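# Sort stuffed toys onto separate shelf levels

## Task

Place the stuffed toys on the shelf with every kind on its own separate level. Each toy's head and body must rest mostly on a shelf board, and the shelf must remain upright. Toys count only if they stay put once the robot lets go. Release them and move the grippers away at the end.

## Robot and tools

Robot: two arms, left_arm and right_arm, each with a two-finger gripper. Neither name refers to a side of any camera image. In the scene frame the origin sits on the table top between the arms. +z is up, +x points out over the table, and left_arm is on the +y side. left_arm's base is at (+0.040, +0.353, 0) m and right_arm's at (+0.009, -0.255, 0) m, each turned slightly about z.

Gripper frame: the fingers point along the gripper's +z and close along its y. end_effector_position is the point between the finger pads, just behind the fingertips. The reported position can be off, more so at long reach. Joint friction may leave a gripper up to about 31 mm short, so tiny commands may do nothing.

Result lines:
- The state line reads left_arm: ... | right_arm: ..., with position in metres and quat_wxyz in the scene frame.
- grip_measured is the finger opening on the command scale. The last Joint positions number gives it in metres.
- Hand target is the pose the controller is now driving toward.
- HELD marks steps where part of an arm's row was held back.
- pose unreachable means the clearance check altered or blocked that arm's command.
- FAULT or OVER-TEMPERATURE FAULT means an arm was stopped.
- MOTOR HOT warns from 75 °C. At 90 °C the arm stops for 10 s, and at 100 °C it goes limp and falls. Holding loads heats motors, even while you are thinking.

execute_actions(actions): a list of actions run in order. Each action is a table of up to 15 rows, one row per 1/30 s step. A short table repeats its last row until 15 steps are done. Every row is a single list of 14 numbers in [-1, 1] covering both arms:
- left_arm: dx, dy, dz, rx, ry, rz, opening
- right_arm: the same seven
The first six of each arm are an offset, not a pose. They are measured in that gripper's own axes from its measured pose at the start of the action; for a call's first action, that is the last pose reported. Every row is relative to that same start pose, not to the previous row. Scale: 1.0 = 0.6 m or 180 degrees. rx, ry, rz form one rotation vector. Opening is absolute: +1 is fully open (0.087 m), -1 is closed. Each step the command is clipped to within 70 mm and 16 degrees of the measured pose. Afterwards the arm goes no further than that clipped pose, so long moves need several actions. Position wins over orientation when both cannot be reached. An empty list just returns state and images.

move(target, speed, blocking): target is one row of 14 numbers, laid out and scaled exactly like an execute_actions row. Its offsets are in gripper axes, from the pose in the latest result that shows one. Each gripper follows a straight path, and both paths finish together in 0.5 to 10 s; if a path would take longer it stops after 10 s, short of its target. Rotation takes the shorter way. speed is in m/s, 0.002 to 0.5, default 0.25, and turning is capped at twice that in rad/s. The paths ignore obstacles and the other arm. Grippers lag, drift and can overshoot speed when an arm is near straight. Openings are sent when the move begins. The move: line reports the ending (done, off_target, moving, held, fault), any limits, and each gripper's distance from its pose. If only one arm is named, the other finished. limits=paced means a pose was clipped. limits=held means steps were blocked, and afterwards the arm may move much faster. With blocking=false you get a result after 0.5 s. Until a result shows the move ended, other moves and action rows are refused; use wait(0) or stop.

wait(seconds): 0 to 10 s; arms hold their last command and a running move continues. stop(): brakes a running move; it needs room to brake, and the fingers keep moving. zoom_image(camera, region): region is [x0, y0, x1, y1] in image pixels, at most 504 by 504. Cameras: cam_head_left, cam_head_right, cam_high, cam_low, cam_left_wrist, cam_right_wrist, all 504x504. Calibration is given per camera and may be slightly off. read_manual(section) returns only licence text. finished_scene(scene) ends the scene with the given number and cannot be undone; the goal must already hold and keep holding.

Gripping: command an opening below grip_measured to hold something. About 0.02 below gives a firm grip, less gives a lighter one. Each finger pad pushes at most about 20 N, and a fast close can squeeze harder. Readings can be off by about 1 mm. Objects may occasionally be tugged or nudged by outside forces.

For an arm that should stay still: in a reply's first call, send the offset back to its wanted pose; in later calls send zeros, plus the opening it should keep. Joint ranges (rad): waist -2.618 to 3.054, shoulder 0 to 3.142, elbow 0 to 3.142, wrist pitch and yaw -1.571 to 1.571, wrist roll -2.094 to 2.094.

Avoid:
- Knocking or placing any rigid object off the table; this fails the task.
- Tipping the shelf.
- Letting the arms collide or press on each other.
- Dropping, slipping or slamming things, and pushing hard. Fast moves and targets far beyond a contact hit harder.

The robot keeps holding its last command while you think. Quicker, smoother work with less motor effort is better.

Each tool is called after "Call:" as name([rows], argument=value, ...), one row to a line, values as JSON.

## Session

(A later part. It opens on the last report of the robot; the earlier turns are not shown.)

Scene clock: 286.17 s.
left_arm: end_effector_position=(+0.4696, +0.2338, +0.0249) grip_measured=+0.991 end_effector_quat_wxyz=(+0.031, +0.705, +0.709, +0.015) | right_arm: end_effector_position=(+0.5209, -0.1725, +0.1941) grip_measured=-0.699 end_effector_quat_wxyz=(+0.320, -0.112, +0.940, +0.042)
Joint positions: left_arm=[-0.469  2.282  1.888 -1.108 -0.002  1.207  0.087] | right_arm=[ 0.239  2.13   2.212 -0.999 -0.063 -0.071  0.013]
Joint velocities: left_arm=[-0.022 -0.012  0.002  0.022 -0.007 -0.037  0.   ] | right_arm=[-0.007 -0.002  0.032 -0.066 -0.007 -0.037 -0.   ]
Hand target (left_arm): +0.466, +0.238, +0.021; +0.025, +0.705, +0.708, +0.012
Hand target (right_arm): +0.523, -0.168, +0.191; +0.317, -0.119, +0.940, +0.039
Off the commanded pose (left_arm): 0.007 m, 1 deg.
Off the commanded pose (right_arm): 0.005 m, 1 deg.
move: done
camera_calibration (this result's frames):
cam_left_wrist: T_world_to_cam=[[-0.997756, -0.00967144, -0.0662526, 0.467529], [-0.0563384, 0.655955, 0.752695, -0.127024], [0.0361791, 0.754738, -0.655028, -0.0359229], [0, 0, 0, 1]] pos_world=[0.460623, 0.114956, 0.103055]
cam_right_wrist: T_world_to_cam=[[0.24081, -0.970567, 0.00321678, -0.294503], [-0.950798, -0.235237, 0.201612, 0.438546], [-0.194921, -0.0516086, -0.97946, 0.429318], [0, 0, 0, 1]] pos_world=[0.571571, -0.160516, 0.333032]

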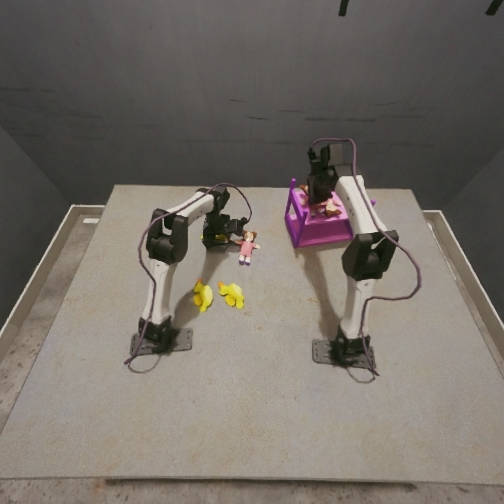

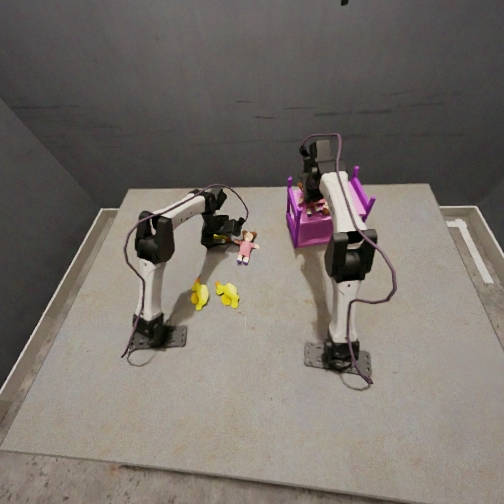

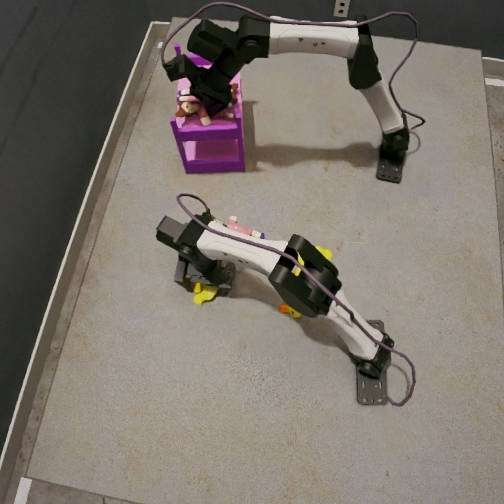

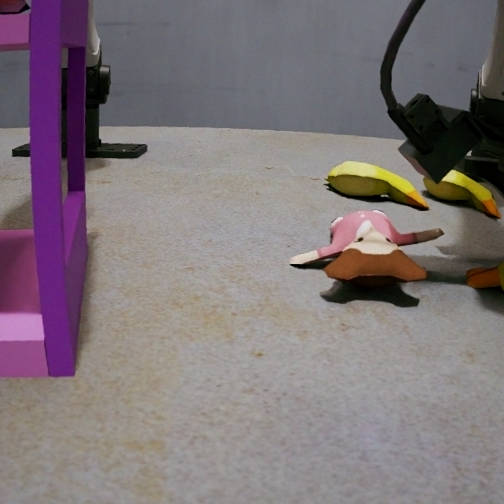

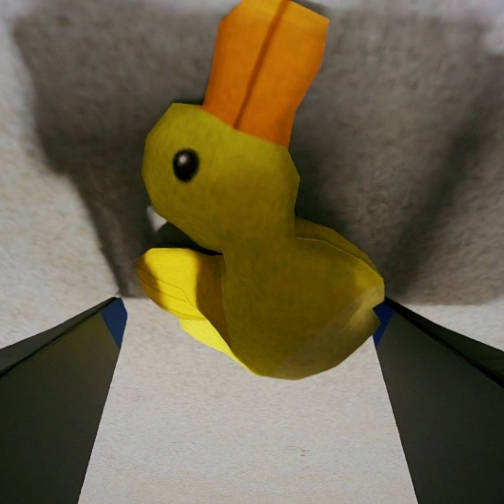

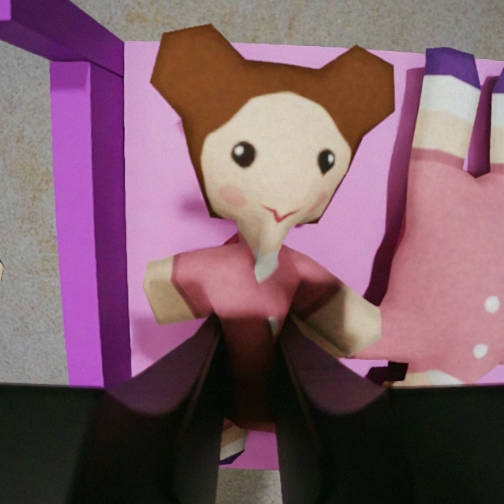

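Call:
execute_actions([
  [[0,-0.015,0.02,0,0,0,1, 0,0,0,0,0,0,-0.6],[0,-0.015,0.02,0,0,0,1, 0,0,0,0,0,0,-0.5],[0,-0.015,0.02,0,0,0,1, 0,0,0,0,0,0,-0.4],[0,-0.015,0.02,0,0,0,1, 0,0,0,0,0,0,-0.3],[0,-0.015,0.02,0,0,0,0.8, 0,0,0,0,0,0,-0.2],[0,-0.015,0.02,0,0,0,0.6, 0,0,0,0,0,0,-0.1],[0,-0.015,0.02,0,0,0,0.45, 0,0,0,0,0,0,0],[0,-0.015,0.02,0,0,0,0.3, 0,0,0,0,0,0,0.1],[0,-0.015,0.02,0,0,0,0.15, 0,0,0,0,0,0,0.2],[0,-0.015,0.02,0,0,0,0, 0,0,0,0,0,0,0.2],[0,-0.015,0.02,0,0,0,-0.15, 0,0,0,0,0,0,0.2],[0,-0.015,0.02,0,0,0,-0.3, 0,0,0,0,0,0,0.2],[0,-0.015,0.02,0,0,0,-0.45, 0,0,0,0,0,0,0.2],[0,-0.015,0.02,0,0,0,-0.55, 0,0,0,0,0,0,0.2],[0,-0.015,0.02,0,0,0,-0.65, 0,0,0,0,0,0,0.2]],
])

Call:
move(target=[0.2,-0.12,-0.13,0,0,-0.3,-0.65, 0,0,-0.2,0,-0.04,0,0.2], speed=0.3)

Scene clock: 293.10 s.
left_arm: end_effector_position=(+0.4702, +0.2340, +0.0217) grip_measured=-0.600 end_effector_quat_wxyz=(+0.043, +0.704, +0.708, +0.023) | right_arm: end_effector_position=(+0.5205, -0.1727, +0.1941) grip_measured=+0.200 end_effector_quat_wxyz=(+0.319, -0.112, +0.940, +0.041)
Joint positions: left_arm=[-0.469  2.257  1.831 -1.048 -0.006  1.206  0.017] | right_arm=[ 0.239  2.13   2.213 -1.001 -0.062 -0.071  0.052]
Joint velocities: left_arm=[ 0.002 -0.037  0.022  0.037  0.037  0.037 -0.084] | right_arm=[-0.002 -0.017 -0.002 -0.007 -0.022  0.037 -0.   ]
Hand target (left_arm): +0.461, +0.234, +0.013; +0.031, +0.705, +0.709, +0.015
Hand target (right_arm): +0.521, -0.173, +0.194; +0.320, -0.112, +0.940, +0.042
Off the commanded pose (left_arm): 0.013 m, 2 deg.
Off the commanded pose (right_arm): 0.000 m, 0 deg.
Step readings (end_effector_position):
0: left_arm (+0.4697, +0.2337, +0.0249) | right_arm (+0.5205, -0.1727, +0.1941)
1: left_arm (+0.4698, +0.2337, +0.0238) | right_arm (+0.5205, -0.1727, +0.1941)
2: left_arm (+0.4681, +0.2343, +0.0221) | right_arm (+0.5205, -0.1727, +0.1941)
4: left_arm (+0.4661, +0.2351, +0.0211) | right_arm (+0.5205, -0.1727, +0.1941)
8: left_arm (+0.4662, +0.2350, +0.0206) | right_arm (+0.5205, -0.1727, +0.1941)
15: end_effector_position above
camera_calibration (this result's frames):
cam_left_wrist: T_world_to_cam=[[-0.995516, -0.0108815, -0.0939678, 0.467755], [-0.077712, 0.660477, 0.746814, -0.115573], [0.0539371, 0.750768, -0.65836, -0.0455286], [0, 0, 0, 1]] pos_world=[0.459131, 0.115605, 0.100291]
cam_right_wrist: T_world_to_cam=[[0.240365, -0.970676, 0.00367055, -0.294472], [-0.950619, -0.23463, 0.203156, 0.437858], [-0.196338, -0.0523209, -0.979139, 0.429785], [0, 0, 0, 1]] pos_world=[0.571399, -0.160615, 0.332946]

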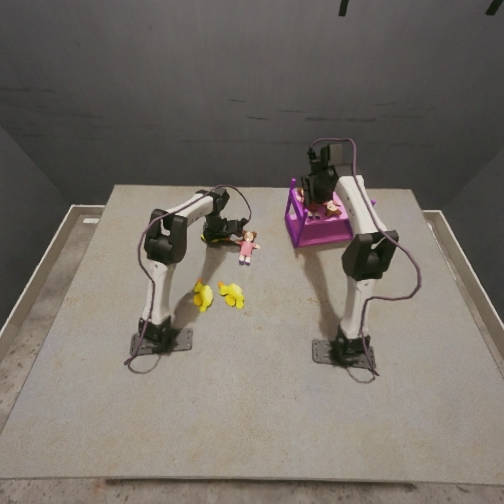

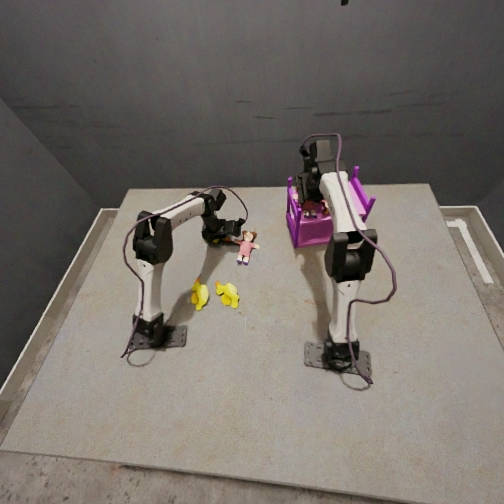

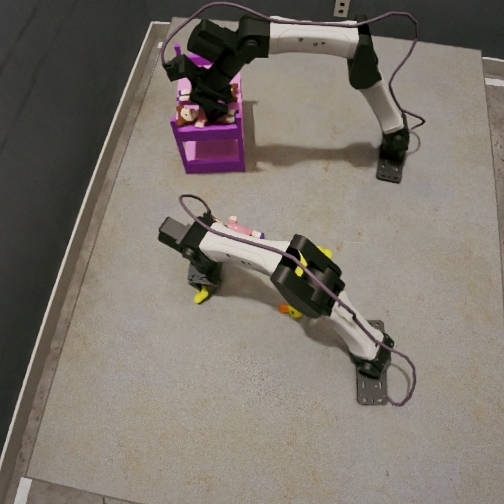

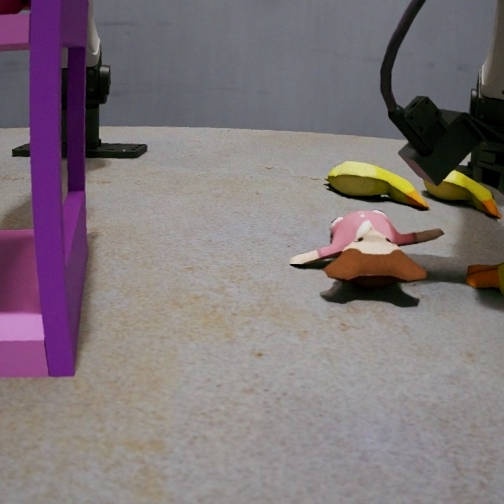

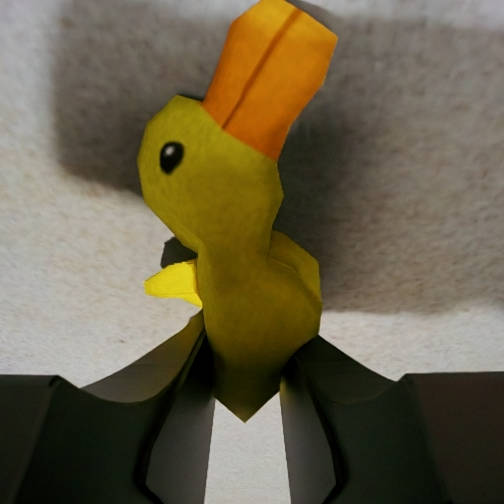

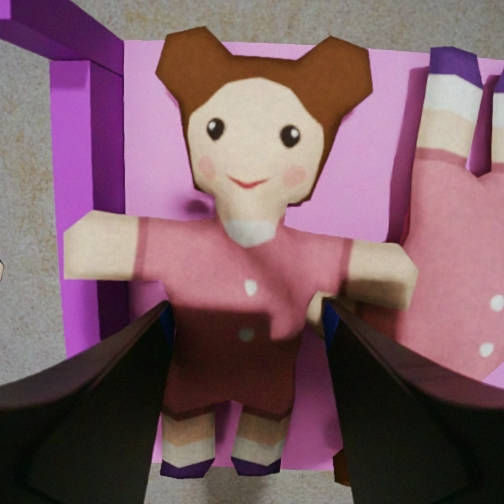

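Scene clock: 295.20 s.
left_arm: end_effector_position=(+0.4022, +0.3562, +0.0924) grip_measured=-0.649 end_effector_quat_wxyz=(+0.061, +0.312, +0.948, +0.010) | right_arm: end_effector_position=(+0.4576, -0.1860, +0.2925) grip_measured=+0.200 end_effector_quat_wxyz=(+0.385, -0.110, +0.915, +0.049)
Joint positions: left_arm=[-0.158  1.934  1.631 -1.146  0.013  0.587  0.015] | right_arm=[ 0.222  1.829  2.12  -1.068 -0.083 -0.076  0.052]
Joint velocities: left_arm=[-0.012 -0.007 -0.017  0.066  0.022 -0.081 -0.001] | right_arm=[-0.002 -0.002 -0.012 -0.007 -0.066 -0.051 -0.001]
Hand target (left_arm): +0.392, +0.357, +0.090; +0.047, +0.306, +0.951, +0.004
Hand target (right_arm): +0.451, -0.192, +0.291; +0.378, -0.108, +0.918, +0.048
Off the commanded pose (left_arm): 0.012 m, 2 deg.
Off the commanded pose (right_arm): 0.010 m, 1 deg.
move: off_target (left_arm)
camera_calibration (this result's frames):
cam_left_wrist: T_world_to_cam=[[-0.587458, -0.807211, -0.0574766, 0.52421], [-0.605085, 0.390975, 0.69355, 0.0586575], [-0.537369, 0.44221, -0.718112, 0.266121], [0, 0, 0, 1]] pos_world=[0.48645, 0.282533, 0.180553]
cam_right_wrist: T_world_to_cam=[[0.240508, -0.97063, 0.00576996, -0.293281], [-0.968858, -0.2397, 0.0621076, 0.403569], [-0.0589004, -0.0205277, -0.998053, 0.461606], [0, 0, 0, 1]] pos_world=[0.488727, -0.178457, 0.437335]

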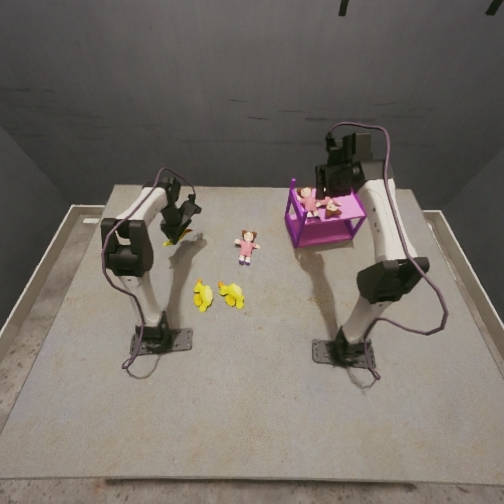

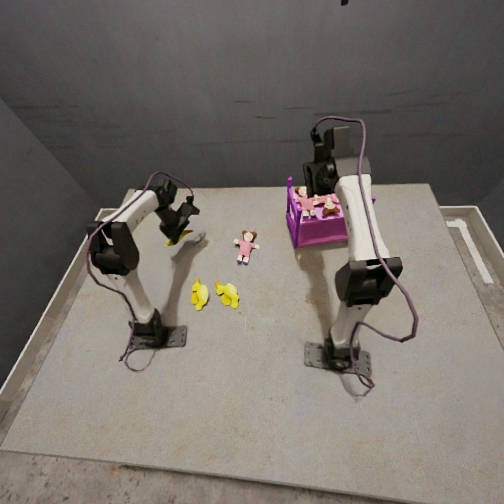

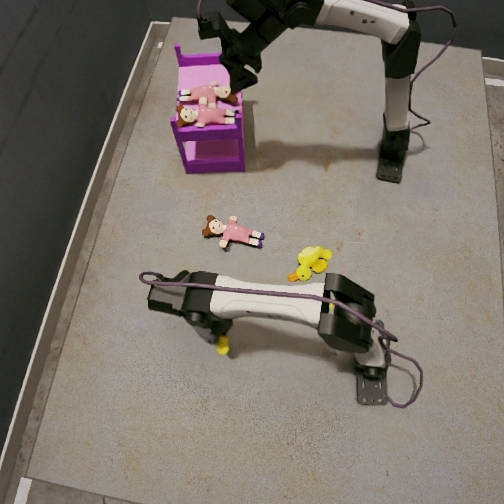

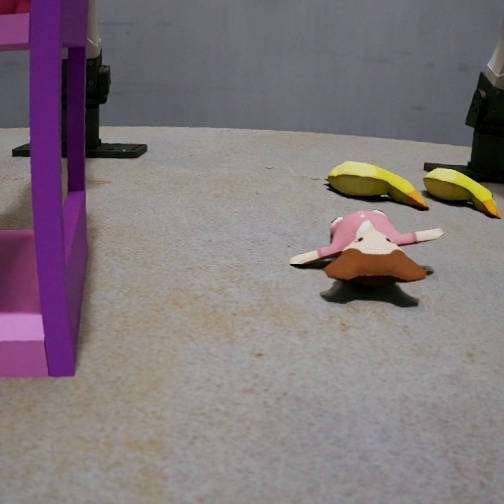

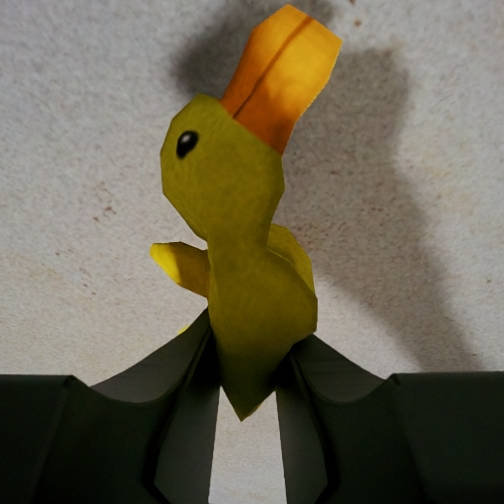

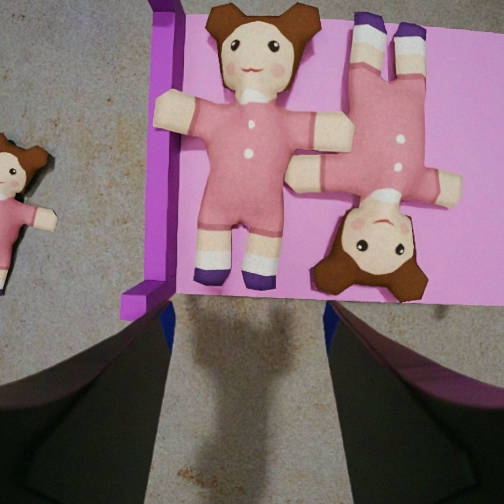

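Call:
move(target=[0.05,-0.03,0,0,0.035,-0.1,-0.65, 0.063,0.194,-0.063,0,0,0,0.2], speed=0.3)

Call:
move(target=[0,0,0,0,0,-0.35,-0.65, 0.1765,0.2817,0.2505,0.0588,0.0863,0.0731,1], speed=0.35)

Scene clock: 307.23 s.
left_arm: end_effector_position=(+0.3781, +0.3560, +0.0889) grip_measured=-0.649 end_effector_quat_wxyz=(+0.023, +0.167, +0.986, +0.016) | right_arm: end_effector_position=(+0.3820, -0.0847, +0.2947) grip_measured=+0.200 end_effector_quat_wxyz=(+0.384, -0.112, +0.915, +0.052)
Joint positions: left_arm=[-0.15   1.934  1.612 -1.2   -0.026  0.297  0.015] | right_arm=[ 0.574  1.658  1.928 -1.058  0.16   0.171  0.052]
Joint velocities: left_arm=[ 0.007 -0.022  0.032 -0.007  0.051  0.037  0.001] | right_arm=[-0.002  0.002  0.002 -0.022  0.037  0.007 -0.001]
Hand target (left_arm): +0.368, +0.360, +0.088; +0.009, +0.159, +0.987, +0.018
Hand target (right_arm): +0.378, -0.085, +0.295; +0.386, -0.109, +0.915, +0.051
Off the commanded pose (left_arm): 0.011 m, 2 deg.
Off the commanded pose (right_arm): 0.005 m, 0 deg.
move: off_target (left_arm)
camera_calibration (this result's frames):
cam_left_wrist: T_world_to_cam=[[-0.325086, -0.944834, -0.0401033, 0.457925], [-0.642554, 0.18957, 0.74242, 0.128154], [-0.693861, 0.267119, -0.668734, 0.367875], [0, 0, 0, 1]] pos_world=[0.486465, 0.310103, 0.169231]
cam_right_wrist: T_world_to_cam=[[0.246517, -0.969138, 0.000860427, -0.177496], [-0.967174, -0.24596, 0.0638601, 0.352836], [-0.0616776, -0.0165748, -0.997958, 0.462813], [0, 0, 0, 1]] pos_world=[0.413554, -0.0775638, 0.439489]

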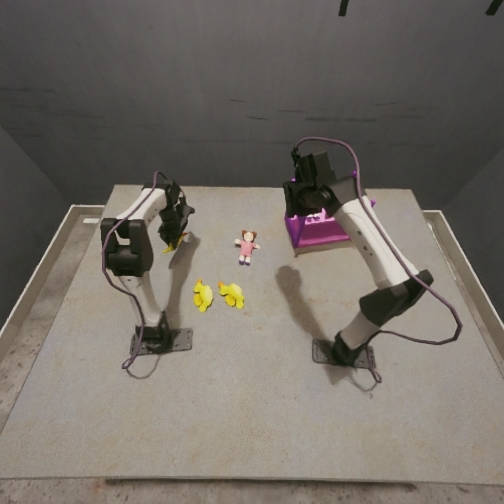

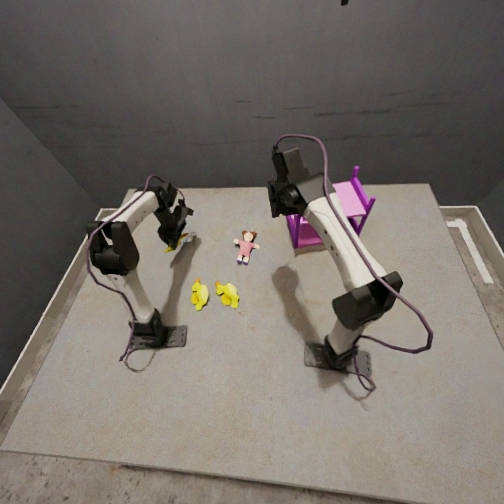

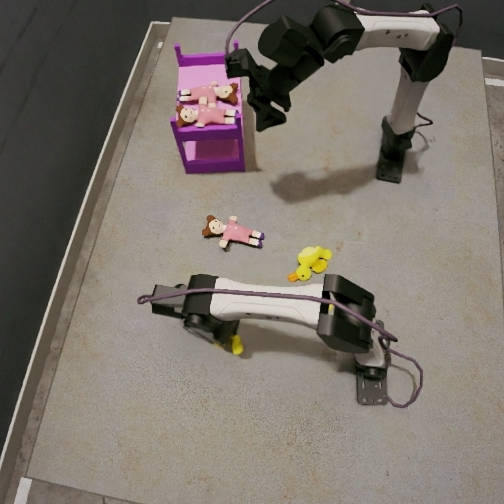

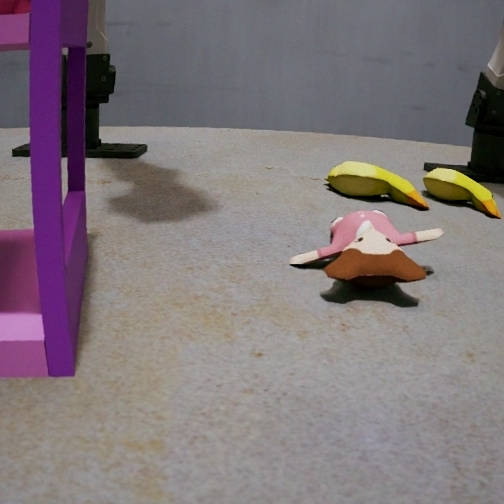

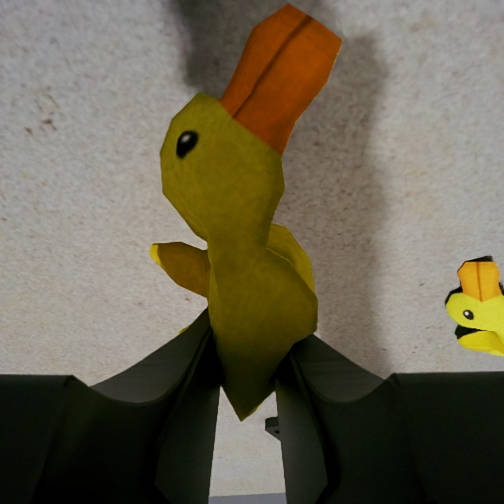

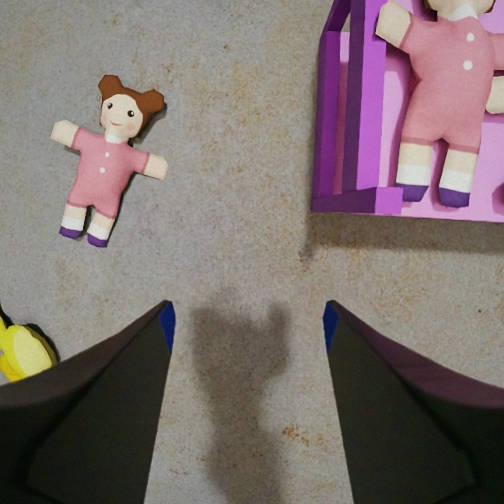

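Scene clock: 309.43 s.
left_arm: end_effector_position=(+0.3828, +0.3554, +0.0908) grip_measured=-0.649 end_effector_quat_wxyz=(+0.031, -0.364, +0.931, +0.004) | right_arm: end_effector_position=(+0.3716, +0.0892, +0.1195) grip_measured=+1.000 end_effector_quat_wxyz=(+0.261, +0.022, +0.965, +0.006)
Joint positions: left_arm=[-0.04   1.914  1.595 -1.195 -0.026 -0.675  0.015] | right_arm=[ 0.93   2.253  2.182 -1.128  0.384  0.809  0.087]
Joint velocities: left_arm=[ 0.017 -0.002  0.017 -0.037 -0.007 -0.081 -0.001] | right_arm=[ 0.002  0.002  0.002 -0.022  0.022  0.007  0.   ]
Hand target (left_arm): +0.378, +0.356, +0.089; +0.027, -0.372, +0.928, +0.003
Hand target (right_arm): +0.369, +0.092, +0.116; +0.258, +0.021, +0.966, -0.001
Off the commanded pose (left_arm): 0.005 m, 1 deg.
Off the commanded pose (right_arm): 0.004 m, 1 deg.
move: done
camera_calibration (this result's frames):
cam_left_wrist: T_world_to_cam=[[0.681385, -0.731782, 0.0144932, -0.00705402], [-0.508216, -0.45878, 0.72886, 0.31007], [-0.526718, -0.504, -0.684509, 0.58409], [0, 0, 0, 1]] pos_world=[0.470039, 0.431473, 0.17392]
cam_right_wrist: T_world_to_cam=[[-0.0350383, -0.999298, -0.0132817, 0.102772], [-0.945001, 0.0288043, 0.325797, 0.332626], [-0.325185, 0.0239666, -0.945347, 0.378262], [0, 0, 0, 1]] pos_world=[0.440938, 0.0840529, 0.250585]

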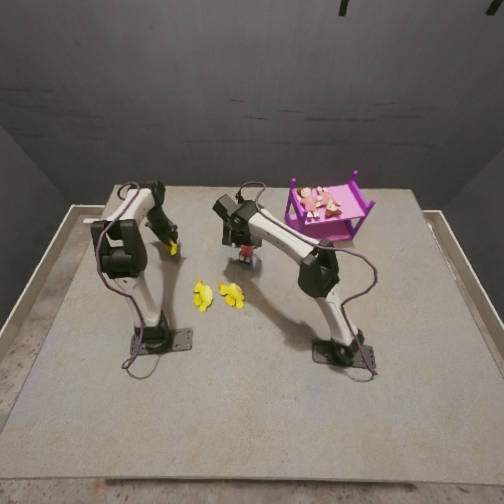

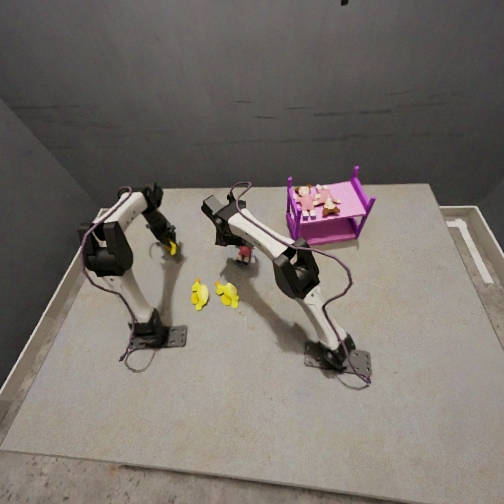

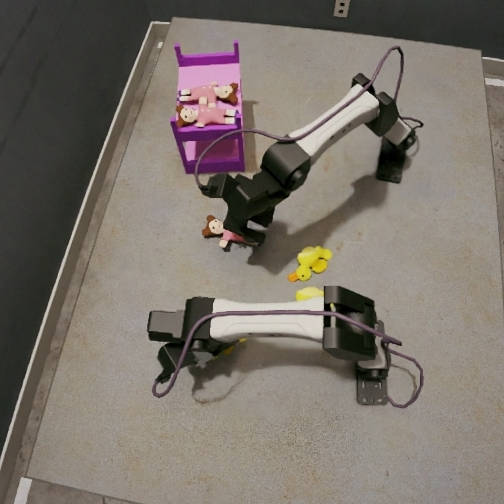

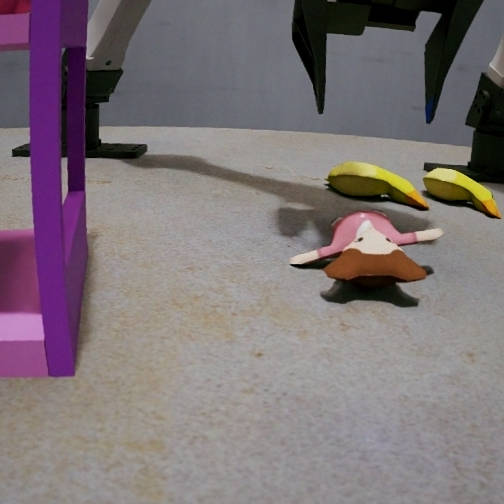

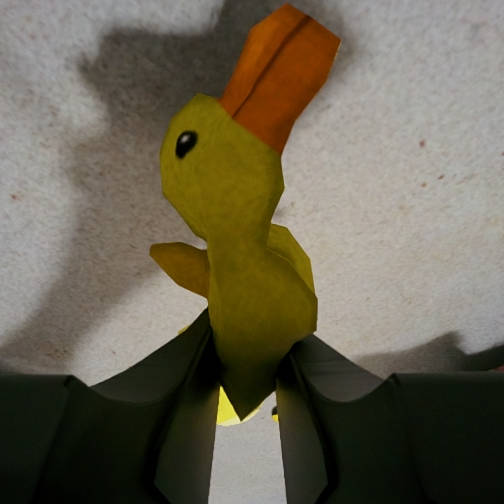

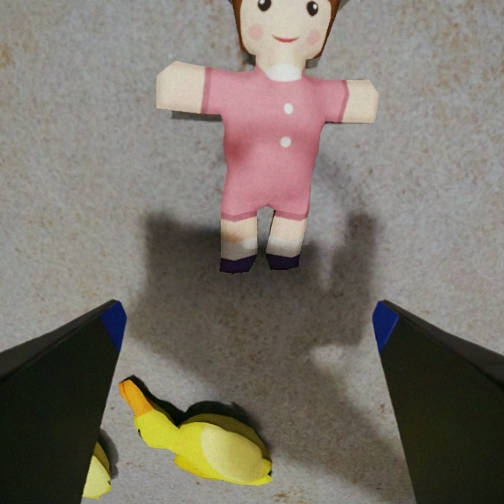

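Call:
move(target=[0,0,0,0,0,0,-0.65, 0.0315,-0.0265,0.188,0.008,0,0.014,1], speed=0.15)

Scene clock: 316.57 s.
left_arm: end_effector_position=(+0.3830, +0.3553, +0.0908) grip_measured=-0.649 end_effector_quat_wxyz=(+0.031, -0.366, +0.930, +0.004) | right_arm: end_effector_position=(+0.4088, +0.0790, +0.0222) grip_measured=+1.000 end_effector_quat_wxyz=(+0.268, +0.047, +0.962, +0.003)
Joint positions: left_arm=[-0.04   1.914  1.595 -1.195 -0.026 -0.678  0.015] | right_arm=[ 0.864  2.334  1.927 -0.769  0.382  0.79   0.087]
Joint velocities: left_arm=[ 0.007  0.007 -0.007  0.007  0.081 -0.022  0.001] | right_arm=[ 0.002 -0.002 -0.002  0.066  0.007 -0.022  0.   ]
Hand target (left_arm): +0.383, +0.355, +0.091; +0.031, -0.365, +0.931, +0.004
Hand target (right_arm): +0.410, +0.074, +0.012; +0.260, +0.046, +0.964, -0.002
Off the commanded pose (left_arm): 0.000 m, 0 deg.
Off the commanded pose (right_arm): 0.011 m, 1 deg.
move: off_target (right_arm)
camera_calibration (this result's frames):
cam_left_wrist: T_world_to_cam=[[0.683604, -0.729701, 0.014918, -0.00886905], [-0.507159, -0.460223, 0.728687, 0.31025], [-0.524858, -0.505699, -0.684685, 0.584046], [0, 0, 0, 1]] pos_world=[0.46995, 0.431664, 0.173945]
cam_right_wrist: T_world_to_cam=[[-0.0841359, -0.996213, -0.0219471, 0.112599], [-0.946847, 0.0730651, 0.313275, 0.397364], [-0.310485, 0.0471383, -0.949409, 0.290821], [0, 0, 0, 1]] pos_world=[0.476012, 0.0694302, 0.154095]

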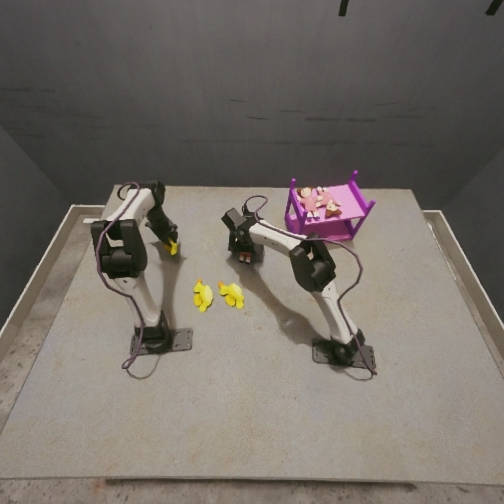

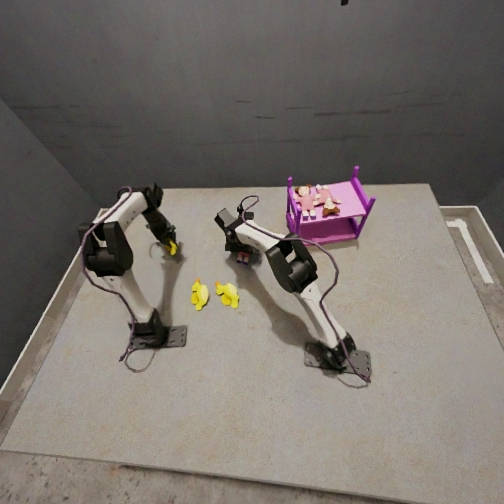

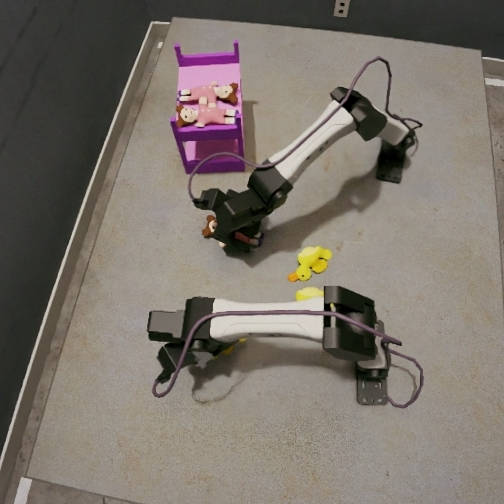

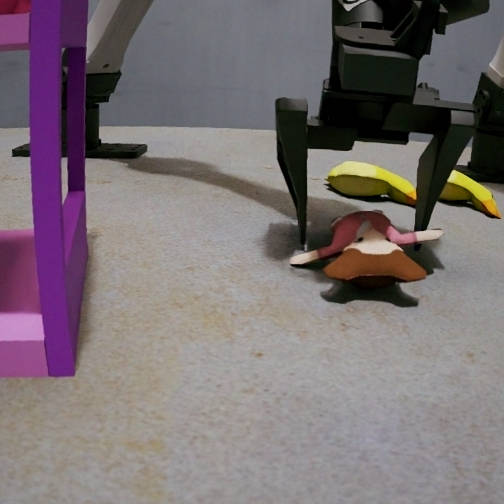

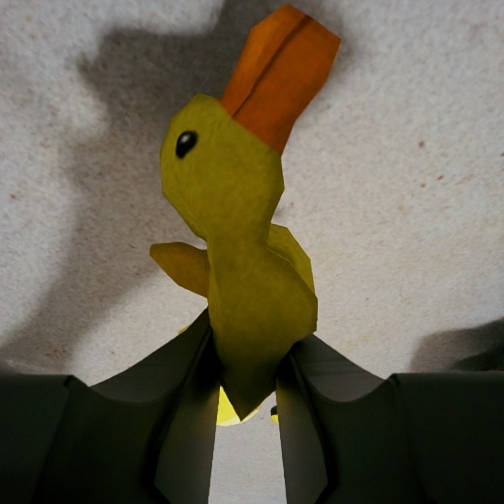

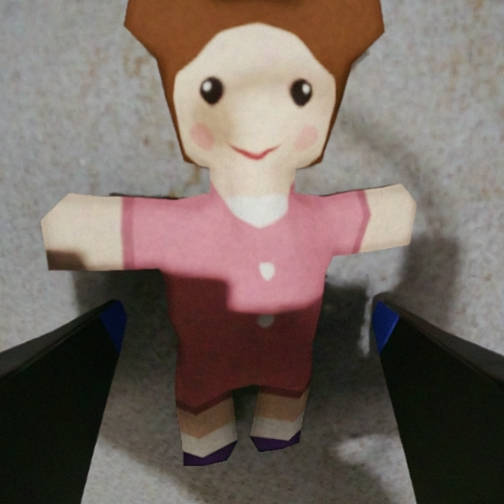

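Call:
execute_actions(actions=[])

Scene clock: 329.87 s.
left_arm: end_effector_position=(+0.3830, +0.3553, +0.0908) grip_measured=-0.649 end_effector_quat_wxyz=(+0.031, -0.366, +0.930, +0.004) | right_arm: end_effector_position=(+0.4091, +0.0793, +0.0223) grip_measured=+1.000 end_effector_quat_wxyz=(+0.268, +0.047, +0.962, +0.004)
Joint positions: left_arm=[-0.04   1.914  1.595 -1.195 -0.026 -0.678  0.015] | right_arm=[ 0.864  2.334  1.927 -0.767  0.382  0.79   0.087]
Joint velocities: left_arm=[ 0.002  0.002 -0.012  0.037  0.066 -0.037  0.   ] | right_arm=[-0.007 -0.007 -0.017 -0.022  0.007  0.095  0.   ]
Hand target (left_arm): +0.383, +0.355, +0.091; +0.031, -0.365, +0.931, +0.004
Hand target (right_arm): +0.410, +0.074, +0.012; +0.260, +0.046, +0.964, -0.002
Off the commanded pose (left_arm): 0.000 m, 0 deg.
Off the commanded pose (right_arm): 0.012 m, 1 deg.
camera_calibration (this result's frames):
cam_left_wrist: T_world_to_cam=[[0.683604, -0.729701, 0.014918, -0.00886905], [-0.507159, -0.460223, 0.728687, 0.31025], [-0.524858, -0.505699, -0.684685, 0.584046], [0, 0, 0, 1]] pos_world=[0.46995, 0.431664, 0.173945]
cam_right_wrist: T_world_to_cam=[[-0.0841048, -0.996182, -0.023385, 0.112964], [-0.947276, 0.0726499, 0.312075, 0.397846], [-0.309185, 0.0483991, -0.94977, 0.290408], [0, 0, 0, 1]] pos_world=[0.47616, 0.0695738, 0.154305]

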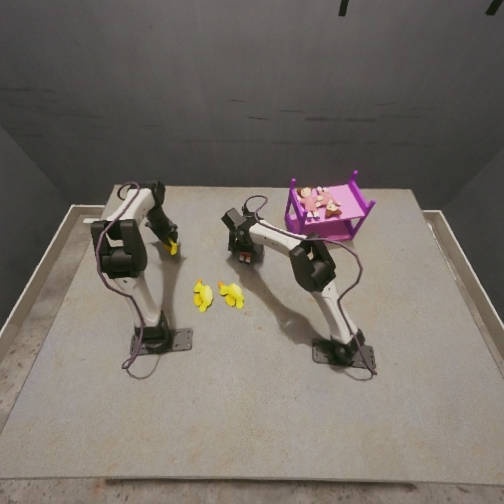

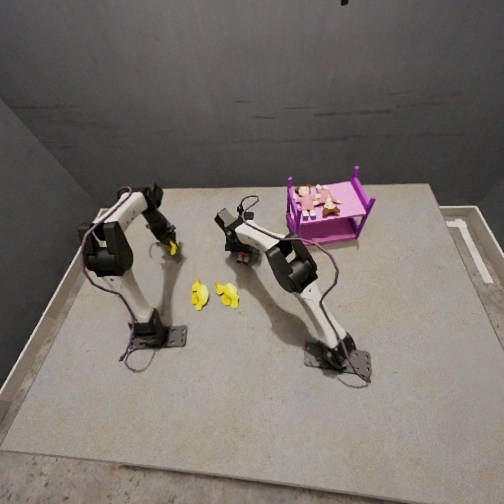

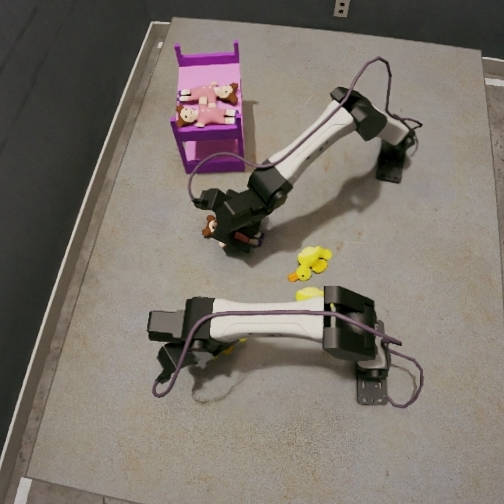

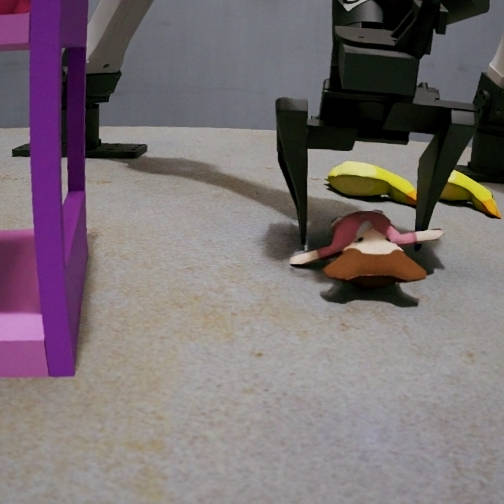

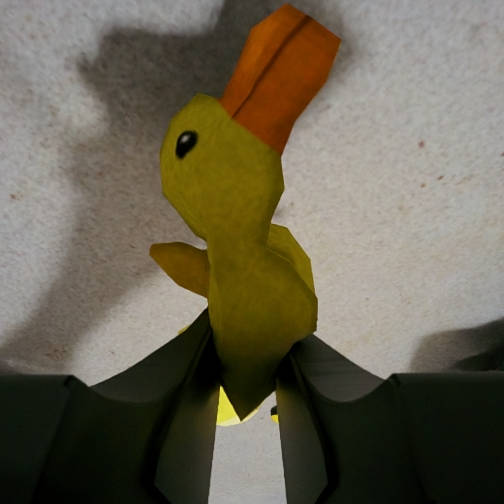

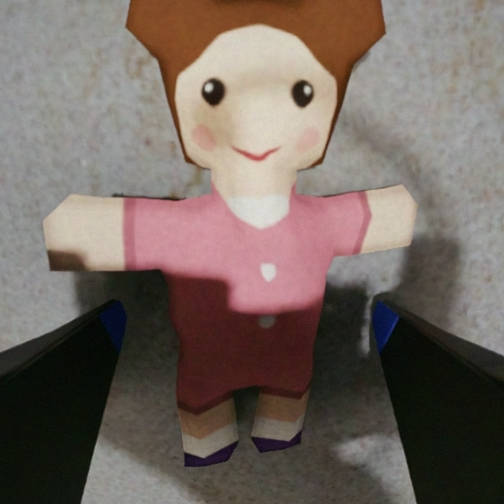

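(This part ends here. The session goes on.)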